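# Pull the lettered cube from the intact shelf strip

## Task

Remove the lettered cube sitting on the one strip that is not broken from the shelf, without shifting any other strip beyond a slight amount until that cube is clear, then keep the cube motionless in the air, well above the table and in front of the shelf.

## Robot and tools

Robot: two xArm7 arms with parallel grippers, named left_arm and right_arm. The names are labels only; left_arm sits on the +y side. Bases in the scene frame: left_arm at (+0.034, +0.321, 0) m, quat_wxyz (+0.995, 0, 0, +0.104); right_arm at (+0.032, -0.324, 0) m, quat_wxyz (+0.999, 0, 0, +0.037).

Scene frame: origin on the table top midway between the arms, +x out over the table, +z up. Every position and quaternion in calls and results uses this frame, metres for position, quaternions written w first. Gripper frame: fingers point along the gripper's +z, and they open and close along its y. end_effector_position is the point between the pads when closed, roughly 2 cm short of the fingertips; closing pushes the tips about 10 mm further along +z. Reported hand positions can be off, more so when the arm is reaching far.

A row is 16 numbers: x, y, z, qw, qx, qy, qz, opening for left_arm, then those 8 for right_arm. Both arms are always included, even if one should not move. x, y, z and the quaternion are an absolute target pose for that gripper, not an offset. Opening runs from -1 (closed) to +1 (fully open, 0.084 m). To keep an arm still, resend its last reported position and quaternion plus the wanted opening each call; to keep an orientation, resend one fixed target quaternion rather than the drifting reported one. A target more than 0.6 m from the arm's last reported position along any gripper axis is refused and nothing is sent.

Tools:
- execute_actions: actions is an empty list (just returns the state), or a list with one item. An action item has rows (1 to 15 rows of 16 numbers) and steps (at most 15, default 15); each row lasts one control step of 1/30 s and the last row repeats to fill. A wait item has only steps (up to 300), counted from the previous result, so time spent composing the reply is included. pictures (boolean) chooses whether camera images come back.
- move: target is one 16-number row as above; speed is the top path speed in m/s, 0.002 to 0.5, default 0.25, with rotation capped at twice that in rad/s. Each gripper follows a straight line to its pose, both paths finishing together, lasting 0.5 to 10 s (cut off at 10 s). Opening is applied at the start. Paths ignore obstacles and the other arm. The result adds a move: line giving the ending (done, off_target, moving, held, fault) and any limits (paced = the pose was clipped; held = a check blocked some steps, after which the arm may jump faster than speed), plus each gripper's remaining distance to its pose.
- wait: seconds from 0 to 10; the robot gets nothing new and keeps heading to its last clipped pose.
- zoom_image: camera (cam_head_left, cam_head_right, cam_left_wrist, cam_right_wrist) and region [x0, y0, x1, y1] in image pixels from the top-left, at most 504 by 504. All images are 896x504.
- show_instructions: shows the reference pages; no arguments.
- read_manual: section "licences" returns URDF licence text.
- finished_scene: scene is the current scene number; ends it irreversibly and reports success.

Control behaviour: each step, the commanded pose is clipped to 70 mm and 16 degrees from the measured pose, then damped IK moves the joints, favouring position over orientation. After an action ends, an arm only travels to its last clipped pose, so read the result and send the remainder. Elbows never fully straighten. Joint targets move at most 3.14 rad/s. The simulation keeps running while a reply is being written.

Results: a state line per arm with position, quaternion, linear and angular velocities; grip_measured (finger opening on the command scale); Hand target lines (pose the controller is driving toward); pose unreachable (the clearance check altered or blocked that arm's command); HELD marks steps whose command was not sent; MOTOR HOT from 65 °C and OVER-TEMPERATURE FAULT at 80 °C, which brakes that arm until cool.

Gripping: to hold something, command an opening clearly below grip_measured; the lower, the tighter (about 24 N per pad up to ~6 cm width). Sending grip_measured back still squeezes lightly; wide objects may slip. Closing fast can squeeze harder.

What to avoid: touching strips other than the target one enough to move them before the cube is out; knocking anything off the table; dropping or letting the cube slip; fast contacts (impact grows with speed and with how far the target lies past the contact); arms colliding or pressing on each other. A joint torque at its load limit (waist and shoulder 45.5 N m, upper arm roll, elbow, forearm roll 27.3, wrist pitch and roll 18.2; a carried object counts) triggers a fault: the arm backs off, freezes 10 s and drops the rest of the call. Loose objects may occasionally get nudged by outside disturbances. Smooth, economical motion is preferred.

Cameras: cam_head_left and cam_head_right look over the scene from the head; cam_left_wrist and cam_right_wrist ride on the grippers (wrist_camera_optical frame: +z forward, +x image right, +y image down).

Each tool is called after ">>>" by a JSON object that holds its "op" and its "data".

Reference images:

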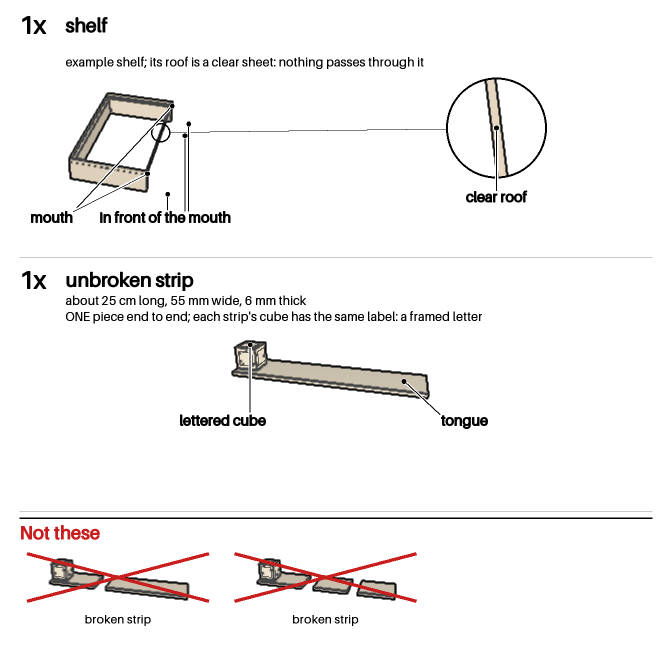

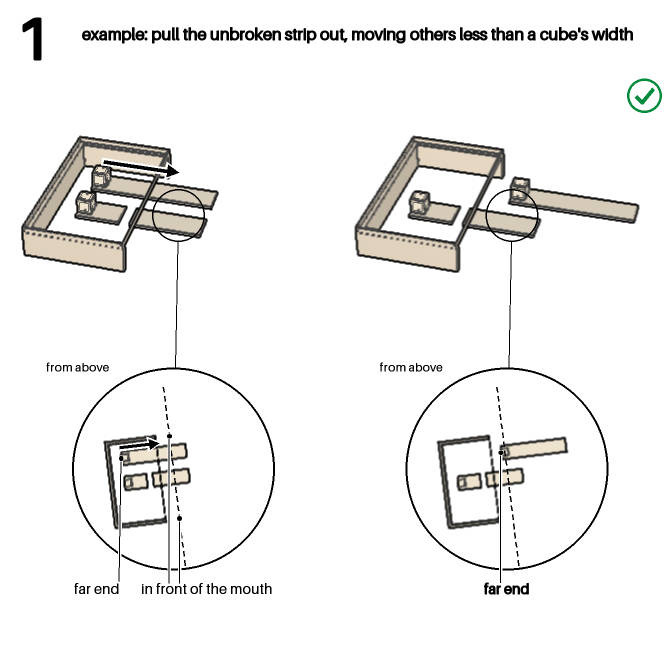

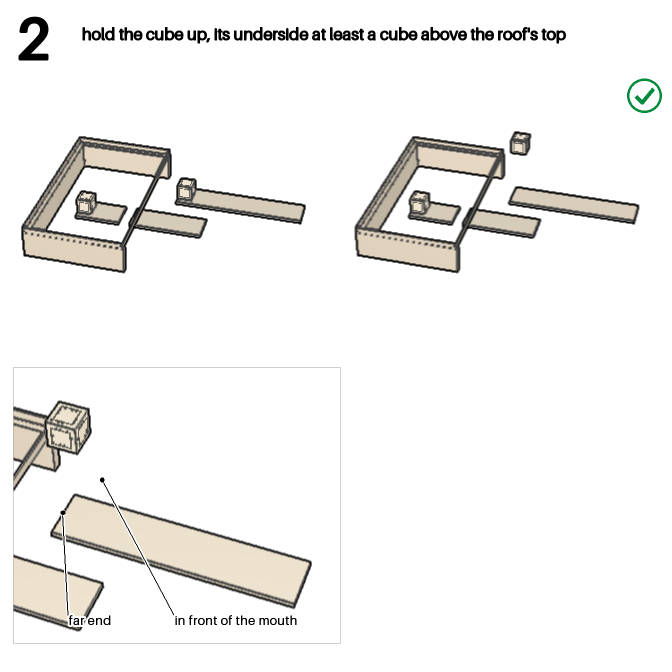

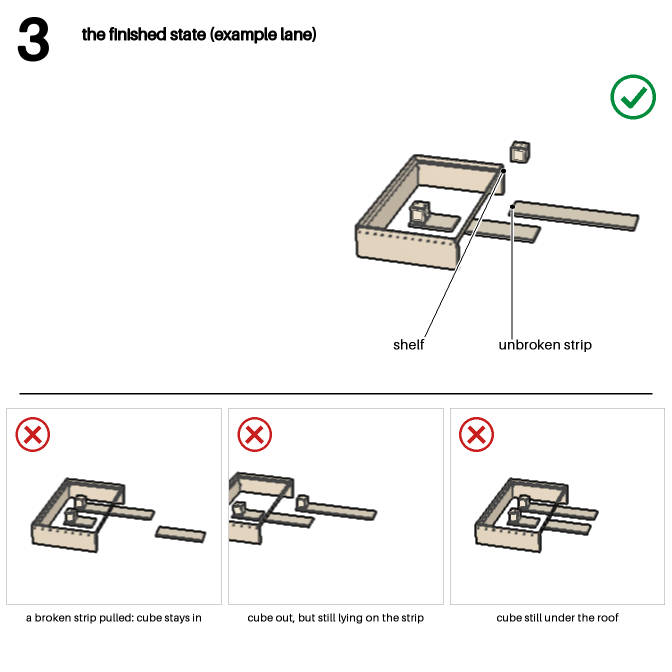

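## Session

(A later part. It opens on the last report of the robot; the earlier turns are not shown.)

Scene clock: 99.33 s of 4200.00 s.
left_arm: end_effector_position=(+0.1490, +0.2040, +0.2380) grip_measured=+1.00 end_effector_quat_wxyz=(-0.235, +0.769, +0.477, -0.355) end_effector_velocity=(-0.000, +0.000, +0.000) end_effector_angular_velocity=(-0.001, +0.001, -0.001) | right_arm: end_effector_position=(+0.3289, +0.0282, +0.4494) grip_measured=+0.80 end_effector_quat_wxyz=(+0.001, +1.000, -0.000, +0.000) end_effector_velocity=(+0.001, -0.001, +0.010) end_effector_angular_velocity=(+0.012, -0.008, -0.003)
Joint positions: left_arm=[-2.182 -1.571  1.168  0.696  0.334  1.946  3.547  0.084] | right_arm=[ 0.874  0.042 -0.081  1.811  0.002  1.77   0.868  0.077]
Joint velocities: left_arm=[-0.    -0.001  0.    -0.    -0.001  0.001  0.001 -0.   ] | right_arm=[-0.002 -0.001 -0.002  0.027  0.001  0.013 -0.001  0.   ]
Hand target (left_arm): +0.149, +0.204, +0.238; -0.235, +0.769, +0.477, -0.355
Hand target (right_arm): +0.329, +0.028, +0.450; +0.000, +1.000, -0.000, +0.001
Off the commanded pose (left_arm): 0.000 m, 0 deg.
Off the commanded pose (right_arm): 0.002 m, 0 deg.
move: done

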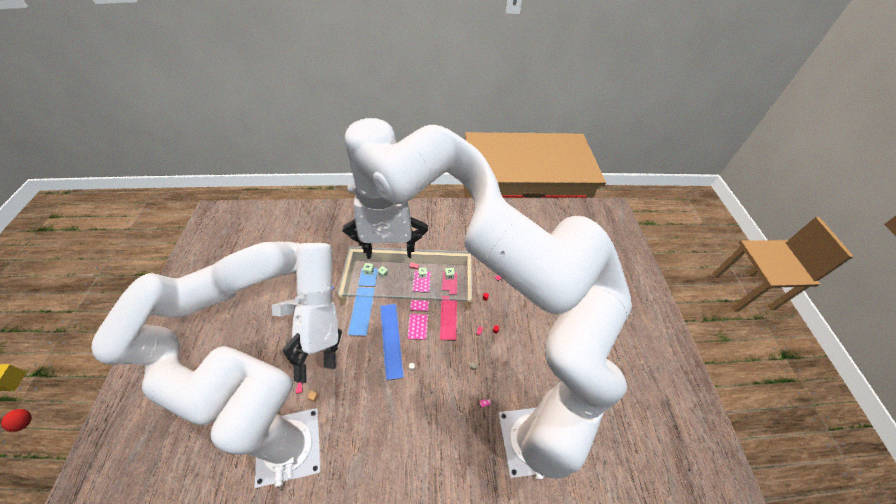

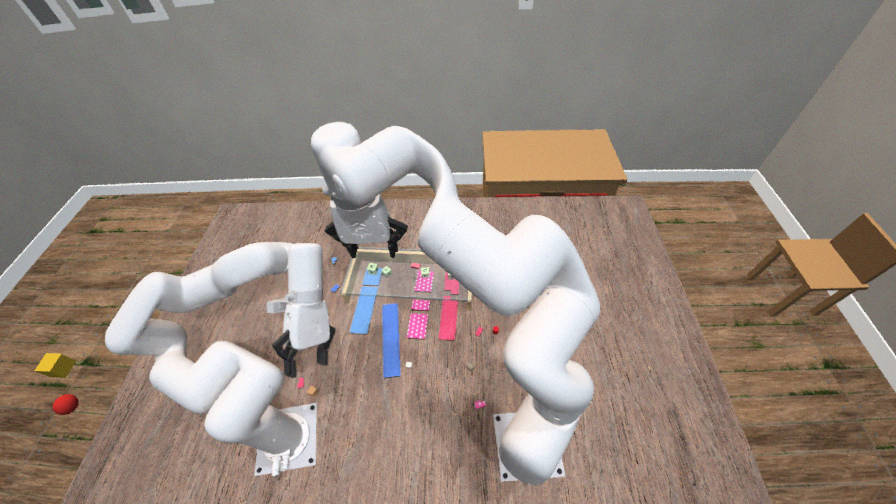

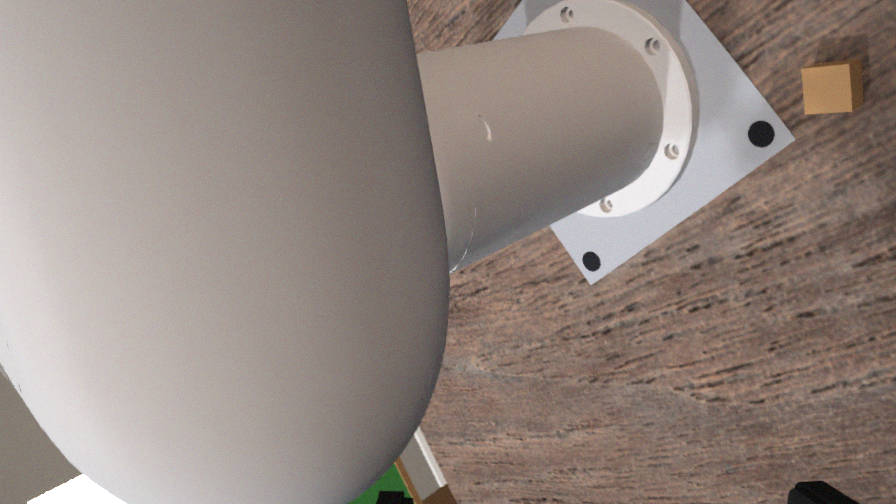

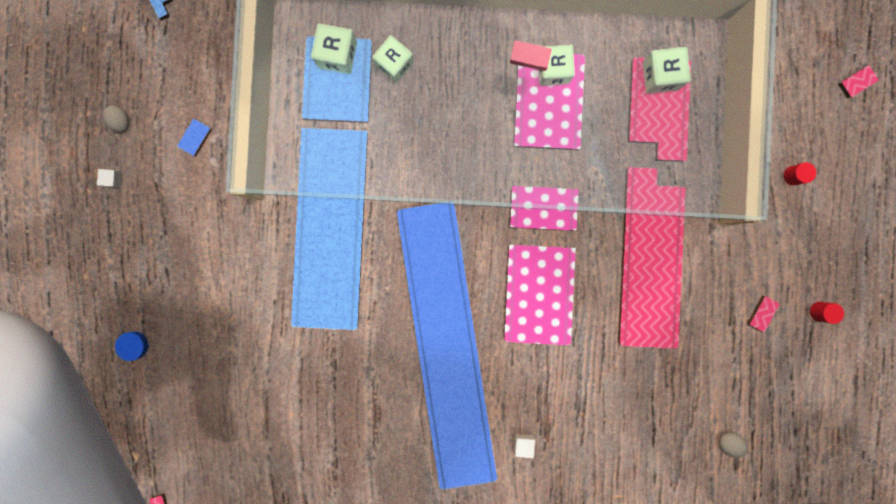

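>>> {"op": "move", "data": {"target": [0.149,0.204,0.238,-0.235,0.768,0.477,-0.355,1,0.217,0.0555,0.06,0,0.9976,0.07,0,0.8]}}

>>> {"op": "move", "data": {"target": [0.149,0.204,0.238,-0.235,0.768,0.477,-0.355,1,0.217,0.0555,0.023,0,0.9976,0.07,0,0.8], "speed": 0.04}}

>>> {"op": "move", "data": {"target": [0.149,0.204,0.238,-0.235,0.768,0.477,-0.355,1,0.217,0.0555,0.024,0,0.9976,0.07,0,-1]}}

>>> {"op": "move", "data": {"target": [0.149,0.204,0.238,-0.235,0.768,0.477,-0.355,1,0.217,0.0555,0.058,0,1,0,0,-1], "speed": 0.04}}

>>> {"op": "move", "data": {"target": [0.149,0.204,0.238,-0.235,0.768,0.477,-0.355,1,0.37,0.07,0.058,0,1,0,0,-1], "speed": 0.05}}

>>> {"op": "move", "data": {"target": [0.06,0.14,0.2,-0.357,0.229,0.726,-0.542,1,0.37,0.07,0.058,0,1,0,0,-1], "speed": 0.1}}

Scene clock: 120.13 s of 4200.00 s.
left_arm: end_effector_position=(+0.1490, +0.2040, +0.2380) grip_measured=+1.00 end_effector_quat_wxyz=(-0.235, +0.769, +0.477, -0.355) end_effector_velocity=(-0.000, +0.000, -0.000) end_effector_angular_velocity=(+0.001, -0.001, -0.002) | right_arm: end_effector_position=(+0.2183, +0.0574, +0.0604) grip_measured=+0.80 end_effector_quat_wxyz=(-0.001, +0.998, +0.070, +0.000) end_effector_velocity=(-0.003, -0.002, -0.004) end_effector_angular_velocity=(-0.007, +0.004, +0.004)
Joint positions: left_arm=[-2.182 -1.571  1.168  0.696  0.334  1.946  3.547  0.084] | right_arm=[ 0.997  0.133  0.044  0.734 -0.009  0.599  0.983  0.077]
Joint velocities: left_arm=[-0.     0.    -0.    -0.     0.     0.002  0.    -0.   ] | right_arm=[ 0.003  0.007  0.001 -0.005 -0.001 -0.003  0.     0.   ]
Hand target (left_arm): +0.149, +0.204, +0.238; -0.235, +0.769, +0.477, -0.355
Hand target (right_arm): +0.218, +0.057, +0.060; -0.000, +0.998, +0.070, -0.000
Off the commanded pose (left_arm): 0.000 m, 0 deg.
Off the commanded pose (right_arm): 0.002 m, 0 deg.
After step 90, 15.67 s passed at rest.
move: done

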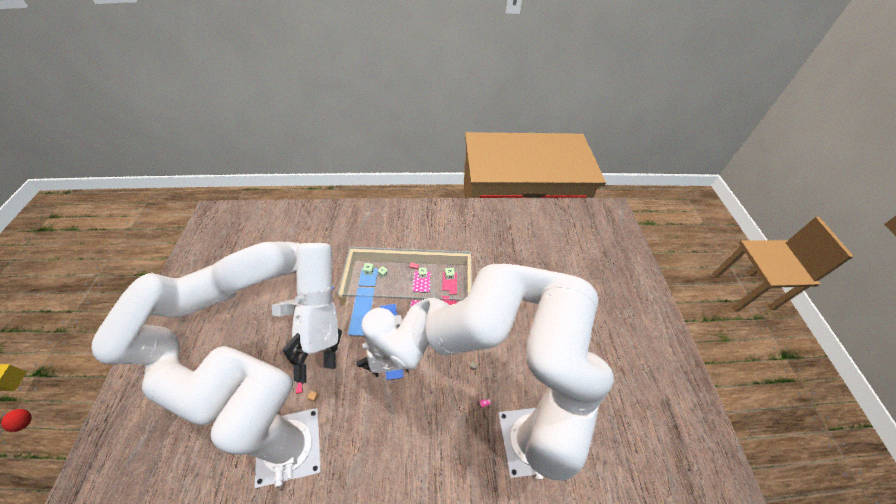

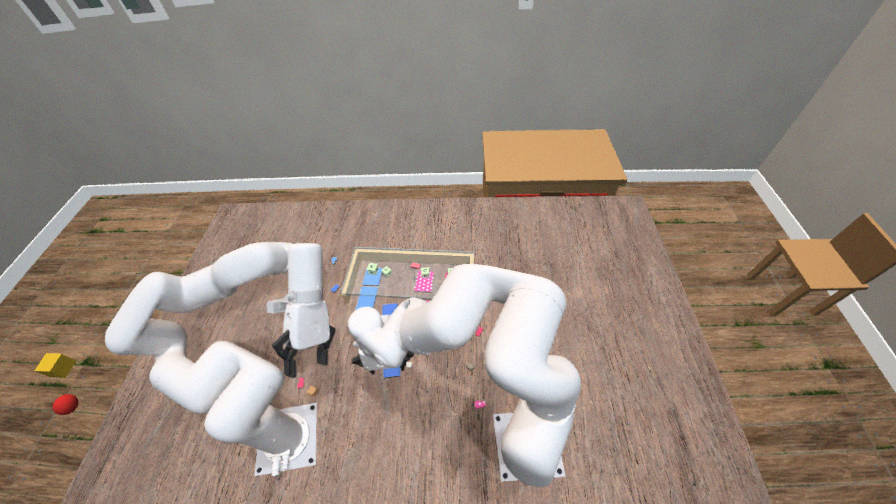

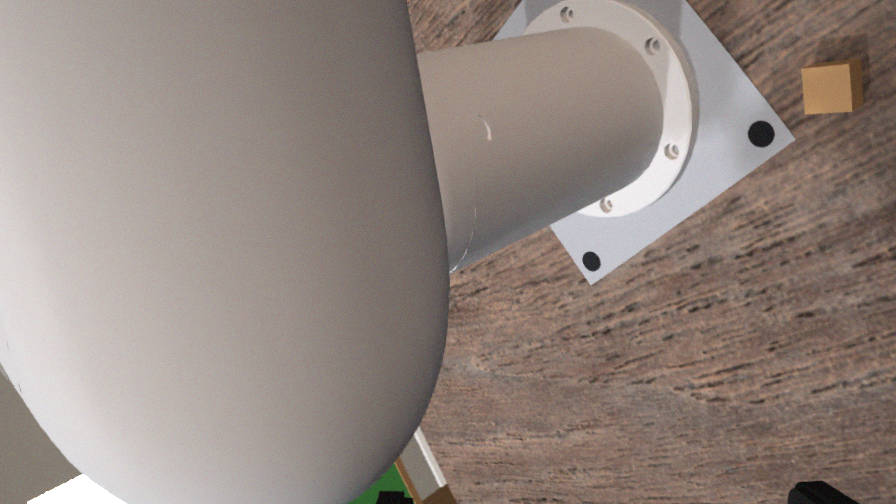

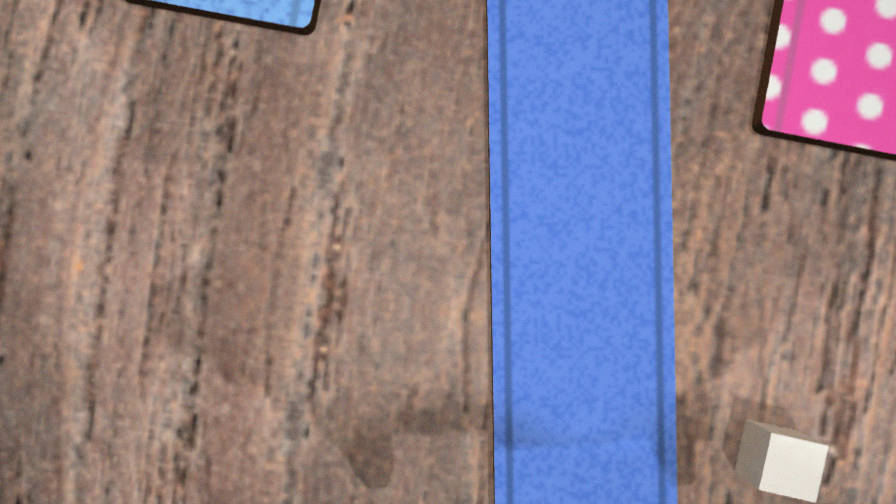

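Scene clock: 121.37 s of 4200.00 s.
left_arm: end_effector_position=(+0.1490, +0.2040, +0.2380) grip_measured=+1.00 end_effector_quat_wxyz=(-0.235, +0.769, +0.477, -0.355) end_effector_velocity=(+0.000, +0.000, -0.000) end_effector_angular_velocity=(+0.001, -0.001, +0.001) | right_arm: end_effector_position=(+0.2171, +0.0558, +0.0231) grip_measured=+0.80 end_effector_quat_wxyz=(-0.000, +0.998, +0.070, -0.000) end_effector_velocity=(+0.001, +0.001, +0.000) end_effector_angular_velocity=(+0.004, -0.002, +0.000)
Joint positions: left_arm=[-2.182 -1.571  1.168  0.696  0.334  1.946  3.547  0.084] | right_arm=[ 0.999  0.229  0.041  0.718 -0.019  0.489  0.991  0.077]
Joint velocities: left_arm=[ 0.001  0.    -0.     0.     0.001  0.001 -0.    -0.   ] | right_arm=[ 0.001  0.001 -0.     0.001 -0.    -0.004 -0.    -0.   ]
Hand target (left_arm): +0.149, +0.204, +0.238; -0.235, +0.769, +0.477, -0.355
Hand target (right_arm): +0.217, +0.056, +0.023; -0.000, +0.998, +0.070, -0.000
Off the commanded pose (left_arm): 0.000 m, 0 deg.
Off the commanded pose (right_arm): 0.000 m, 0 deg.
move: done

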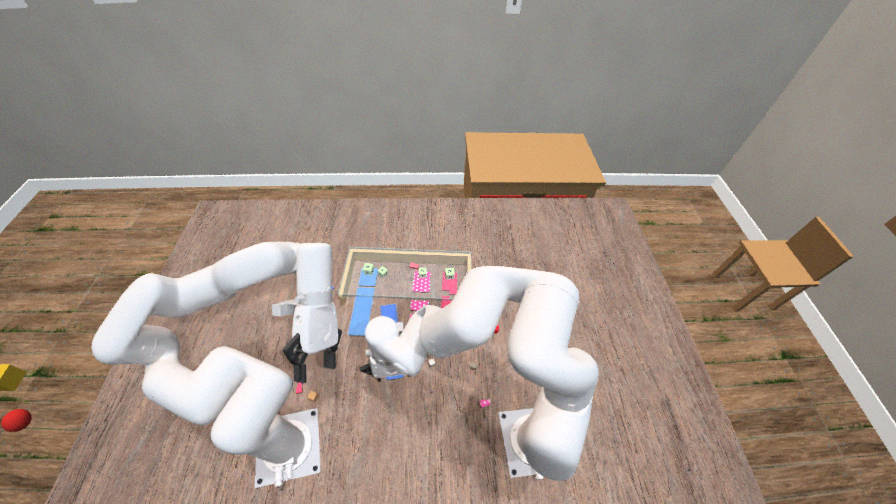

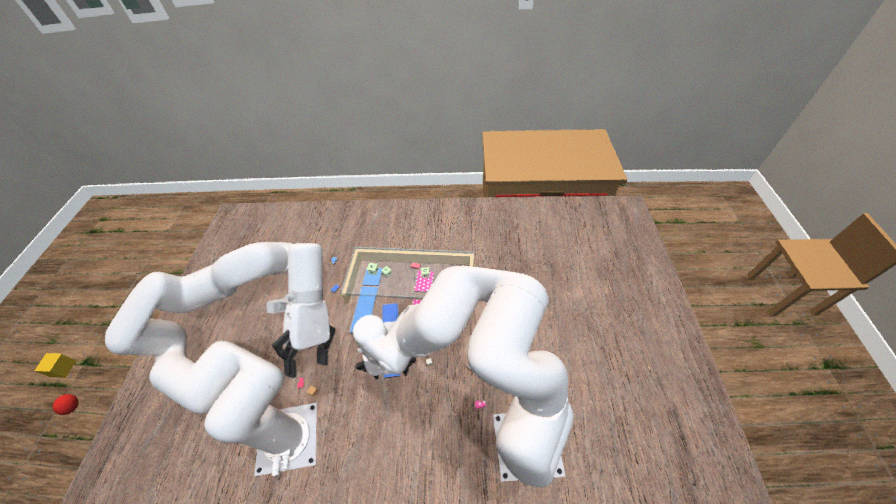

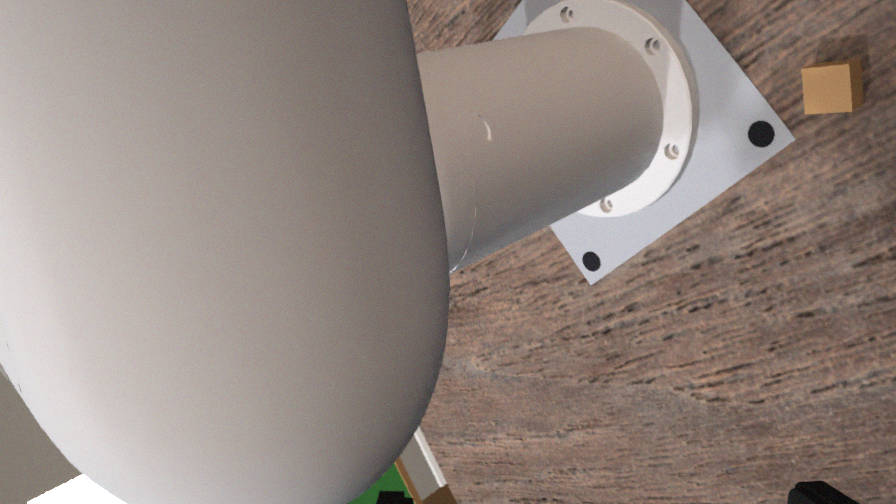

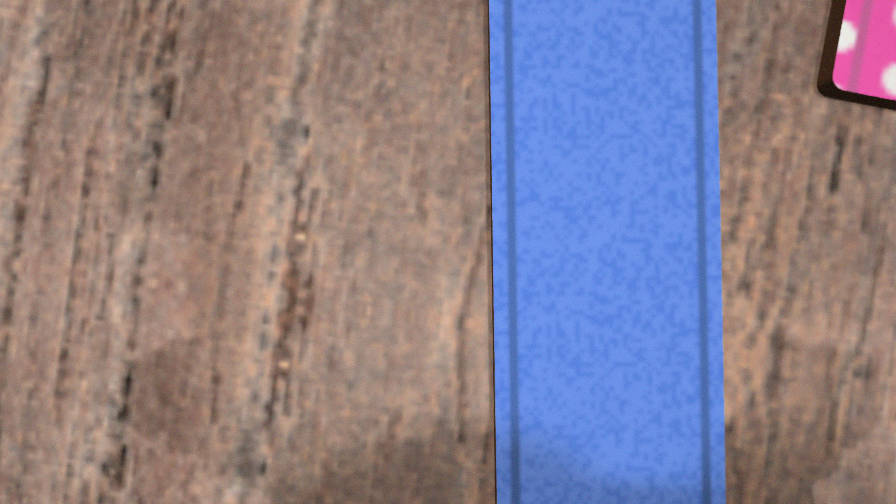

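Scene clock: 122.07 s of 4200.00 s.
left_arm: end_effector_position=(+0.1490, +0.2040, +0.2380) grip_measured=+1.00 end_effector_quat_wxyz=(-0.235, +0.769, +0.477, -0.355) end_effector_velocity=(+0.000, +0.000, -0.000) end_effector_angular_velocity=(+0.000, +0.000, +0.000) | right_arm: end_effector_position=(+0.2170, +0.0555, +0.0240) grip_measured=+0.13 end_effector_quat_wxyz=(+0.000, +0.998, +0.070, -0.000) end_effector_velocity=(+0.000, +0.000, +0.000) end_effector_angular_velocity=(+0.000, +0.000, -0.001)
Joint positions: left_arm=[-2.182 -1.571  1.168  0.696  0.334  1.946  3.547  0.084] | right_arm=[ 0.999  0.226  0.041  0.717 -0.02   0.492  0.991  0.049]
Joint velocities: left_arm=[ 0. -0.  0. -0. -0. -0. -0. -0.] | right_arm=[ 0.    -0.    -0.     0.     0.001  0.     0.001  0.   ]
Hand target (left_arm): +0.149, +0.204, +0.238; -0.235, +0.769, +0.477, -0.355
Hand target (right_arm): +0.217, +0.055, +0.024; +0.000, +0.998, +0.070, +0.000
Off the commanded pose (left_arm): 0.000 m, 0 deg.
Off the commanded pose (right_arm): 0.000 m, 0 deg.
move: done

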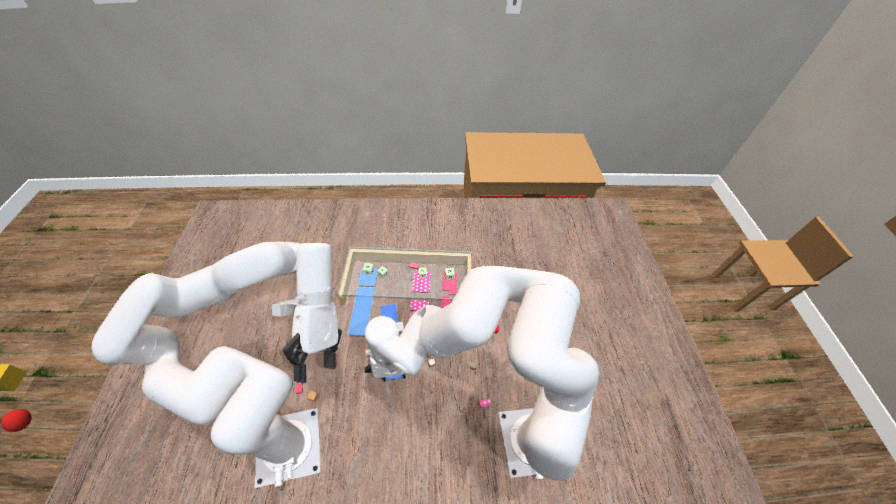

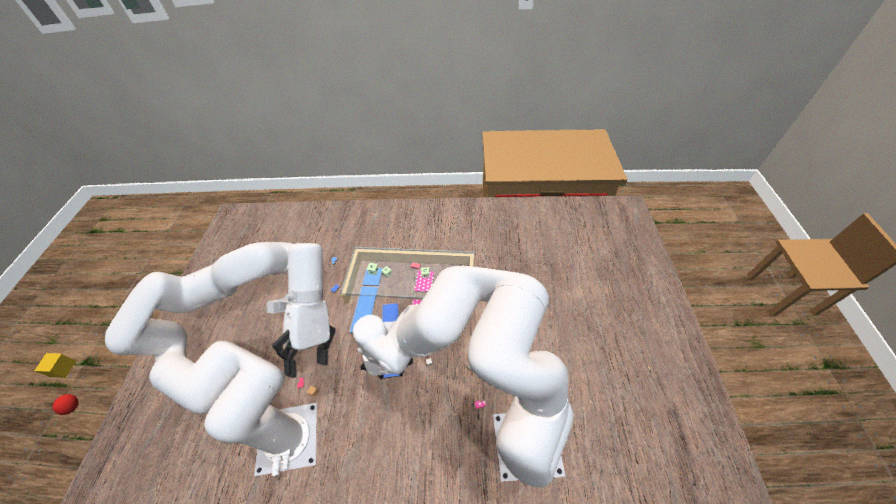

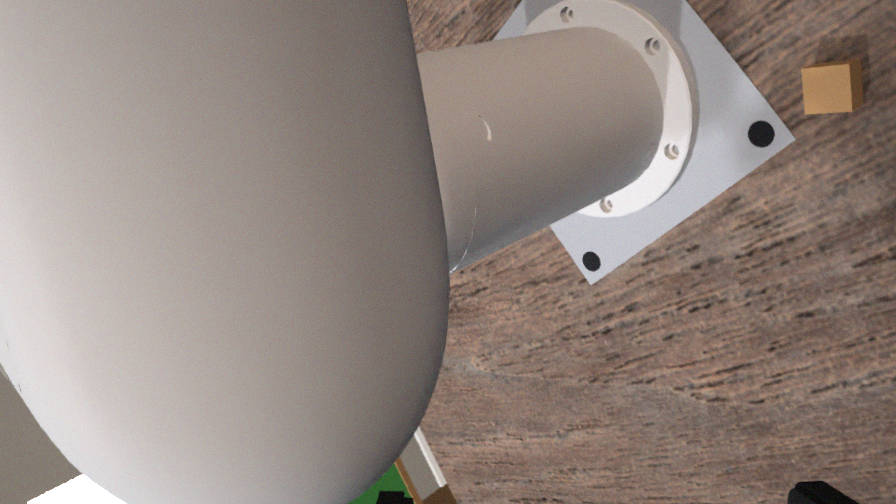

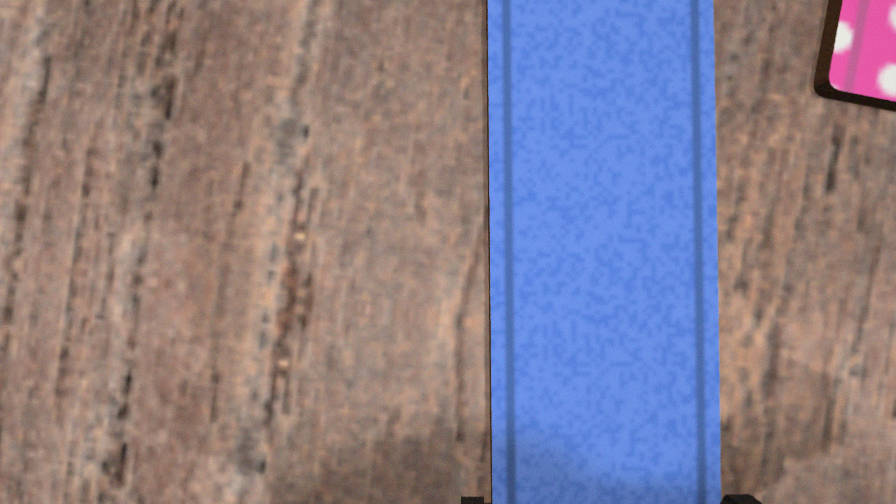

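Scene clock: 124.10 s of 4200.00 s.
left_arm: end_effector_position=(+0.1490, +0.2040, +0.2380) grip_measured=+1.00 end_effector_quat_wxyz=(-0.235, +0.769, +0.477, -0.355) end_effector_velocity=(+0.000, -0.000, +0.000) end_effector_angular_velocity=(-0.001, +0.000, +0.001) | right_arm: end_effector_position=(+0.2170, +0.0553, +0.0580) grip_measured=+0.13 end_effector_quat_wxyz=(+0.000, +1.000, +0.000, +0.000) end_effector_velocity=(-0.001, -0.001, -0.001) end_effector_angular_velocity=(-0.004, +0.002, -0.004)
Joint positions: left_arm=[-2.182 -1.571  1.168  0.696  0.334  1.946  3.547  0.084] | right_arm=[ 1.014  0.133  0.028  0.725 -0.007  0.592  1.122  0.049]
Joint velocities: left_arm=[ 0.    -0.     0.    -0.    -0.    -0.001  0.     0.   ] | right_arm=[ 0.001  0.    -0.    -0.001  0.     0.003  0.005  0.   ]
Hand target (left_arm): +0.149, +0.204, +0.238; -0.235, +0.769, +0.477, -0.355
Hand target (right_arm): +0.217, +0.055, +0.058; +0.000, +1.000, +0.000, +0.000
Off the commanded pose (left_arm): 0.000 m, 0 deg.
Off the commanded pose (right_arm): 0.000 m, 0 deg.
move: done

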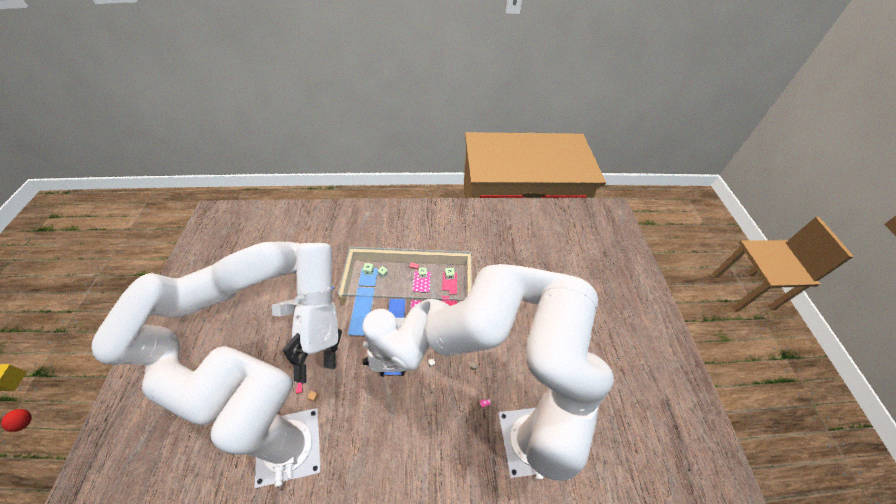

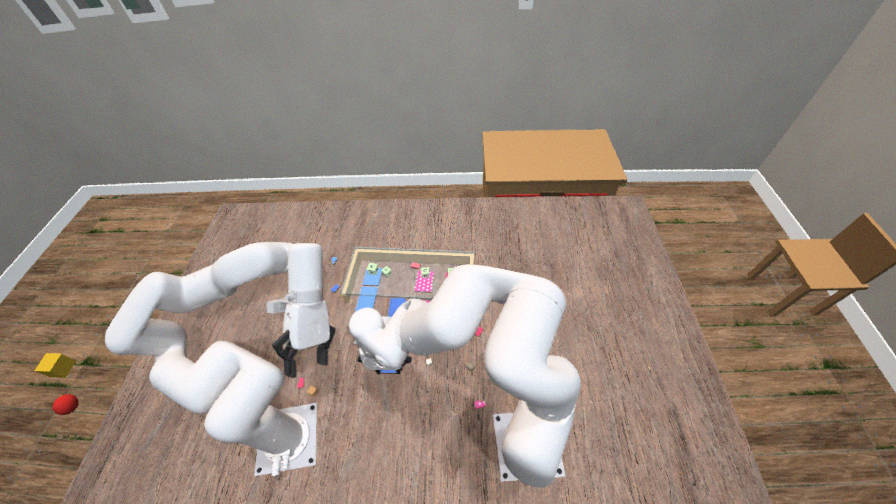

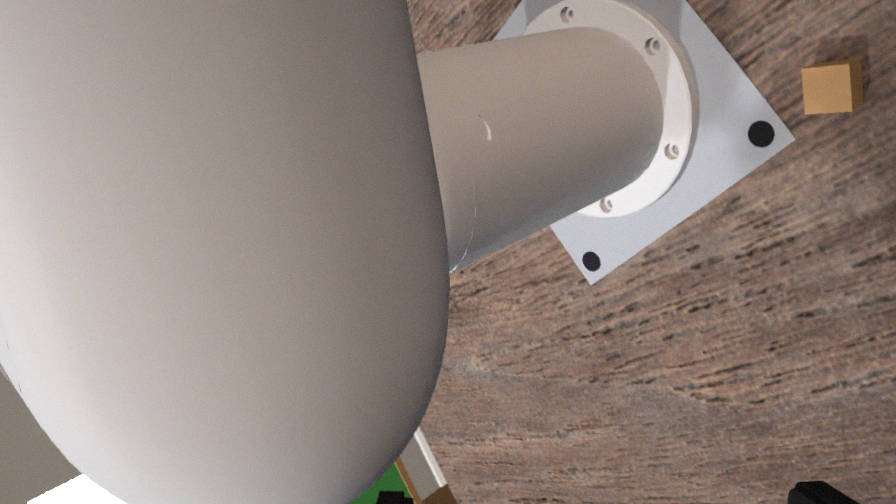

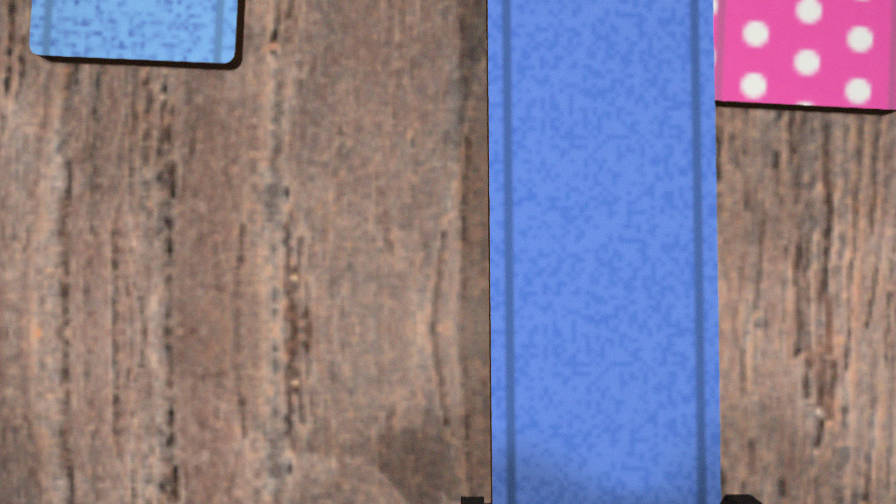

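Scene clock: 127.47 s of 4200.00 s.
left_arm: end_effector_position=(+0.1490, +0.2040, +0.2380) grip_measured=+1.00 end_effector_quat_wxyz=(-0.235, +0.769, +0.477, -0.355) end_effector_velocity=(-0.000, +0.000, -0.000) end_effector_angular_velocity=(+0.000, -0.000, -0.000) | right_arm: end_effector_position=(+0.3697, +0.0704, +0.0583) grip_measured=+0.13 end_effector_quat_wxyz=(-0.000, +1.000, +0.000, -0.000) end_effector_velocity=(-0.001, +0.003, +0.001) end_effector_angular_velocity=(+0.002, -0.000, +0.007)
Joint positions: left_arm=[-2.182 -1.571  1.168  0.696  0.334  1.946  3.547  0.084] | right_arm=[ 0.838  0.393 -0.052  1.107  0.031  0.715  0.84   0.049]
Joint velocities: left_arm=[-0.  0.  0.  0.  0.  0. -0. -0.] | right_arm=[ 0.002  0.     0.003  0.005  0.     0.002 -0.002  0.   ]
Hand target (left_arm): +0.149, +0.204, +0.238; -0.235, +0.769, +0.477, -0.355
Hand target (right_arm): +0.370, +0.070, +0.058; -0.000, +1.000, -0.000, -0.000
Off the commanded pose (left_arm): 0.000 m, 0 deg.
Off the commanded pose (right_arm): 0.001 m, 0 deg.
move: done

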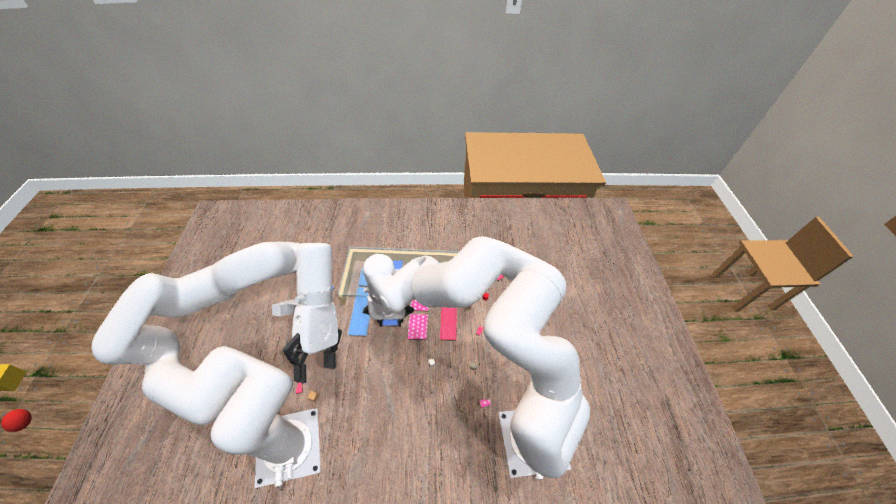

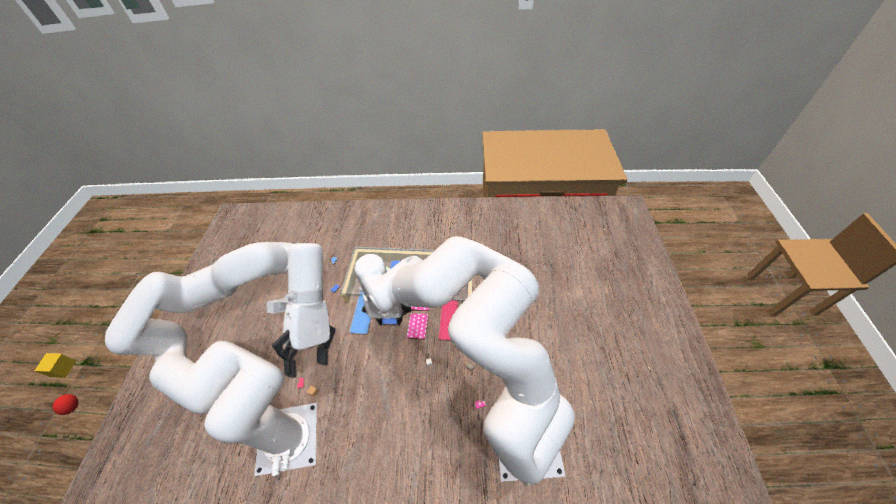

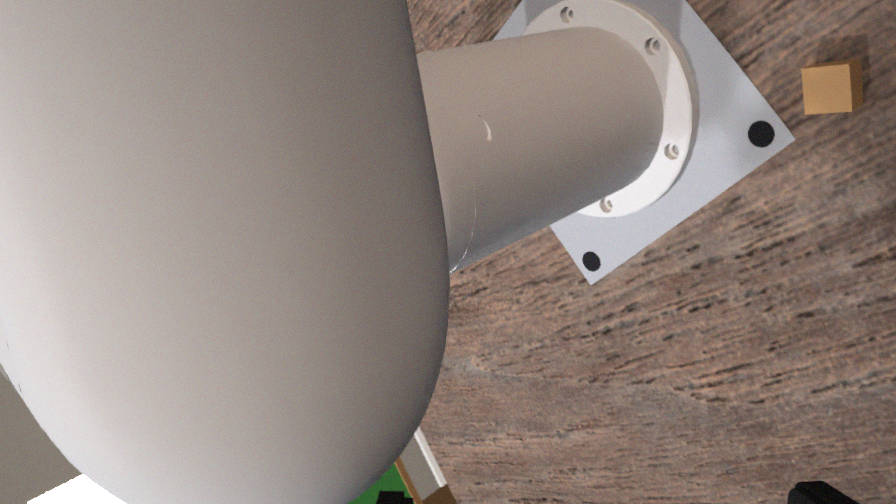

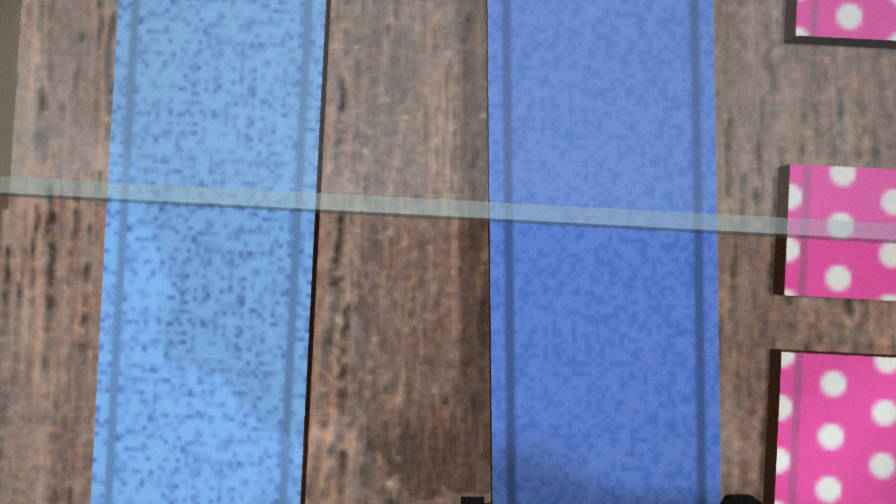

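Scene clock: 134.17 s of 4200.00 s.
left_arm: end_effector_position=(+0.0685, +0.1455, +0.2041) grip_measured=+1.00 end_effector_quat_wxyz=(-0.351, +0.287, +0.713, -0.534) end_effector_velocity=(+0.000, -0.000, -0.000) end_effector_angular_velocity=(+0.000, -0.001, +0.000) | right_arm: end_effector_position=(+0.3700, +0.0700, +0.0580) grip_measured=+0.13 end_effector_quat_wxyz=(-0.000, +1.000, -0.000, +0.000) end_effector_velocity=(+0.000, +0.000, +0.000) end_effector_angular_velocity=(+0.001, +0.000, -0.001)
Joint positions: left_arm=[-1.497 -1.445  1.6    0.19   0.172  1.418  3.047  0.084] | right_arm=[ 0.838  0.393 -0.052  1.107  0.031  0.714  0.84   0.049]
Joint velocities: left_arm=[-0.     0.    -0.     0.     0.    -0.001  0.    -0.   ] | right_arm=[-0.001 -0.001  0.    -0.     0.001 -0.    -0.    -0.   ]
Hand target (left_arm): +0.069, +0.145, +0.204; -0.351, +0.287, +0.713, -0.534
Hand target (right_arm): +0.370, +0.070, +0.058; +0.000, +1.000, -0.000, +0.000
Off the commanded pose (left_arm): 0.011 m, 7 deg.
Off the commanded pose (right_arm): 0.000 m, 0 deg.
move: held (left_arm); limits=held; held on 22 of 201 steps (left_arm), including the last (left_arm)
pose unreachable (left arm): on one or more control steps of this call this arm could not follow its commanded pose, so it was not sent that pose on those steps. On the call's last step it was still not sent that pose. It may still have moved: this result reports where it is.
cause: the commanded pose would bring two parts of the arm too close to each other (joints 3 (upper arm roll) to 5 (forearm roll) lie between them).

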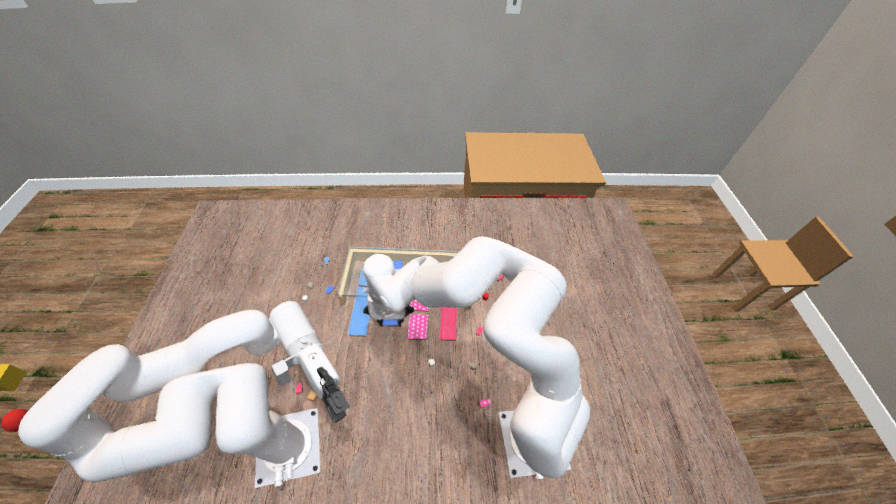

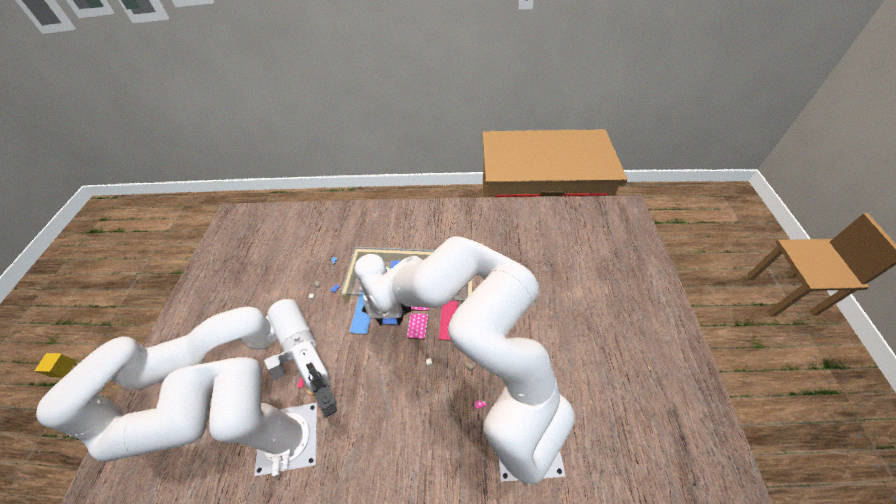

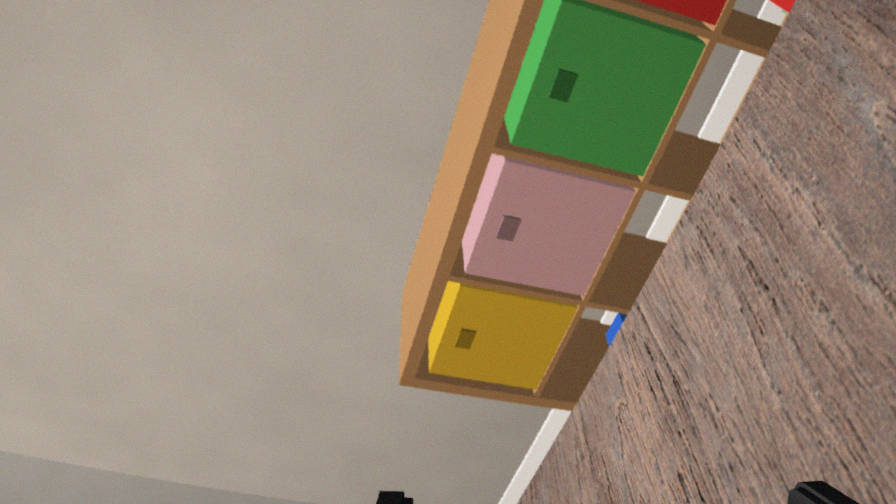

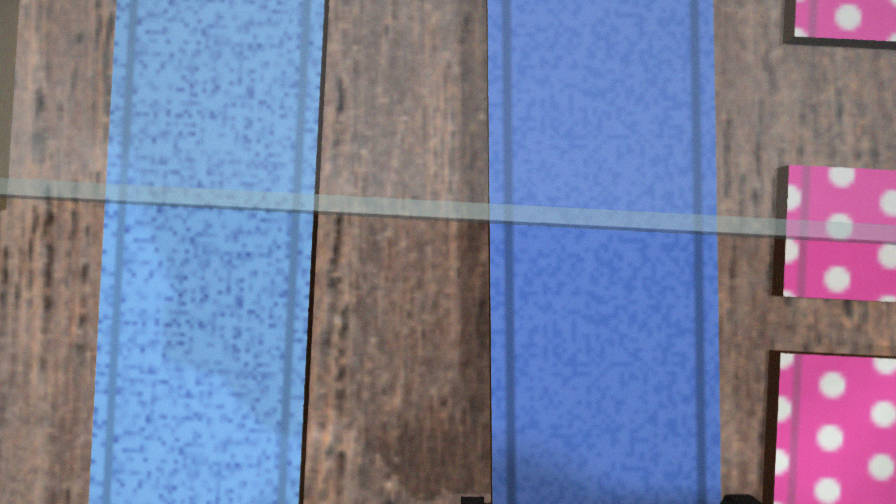

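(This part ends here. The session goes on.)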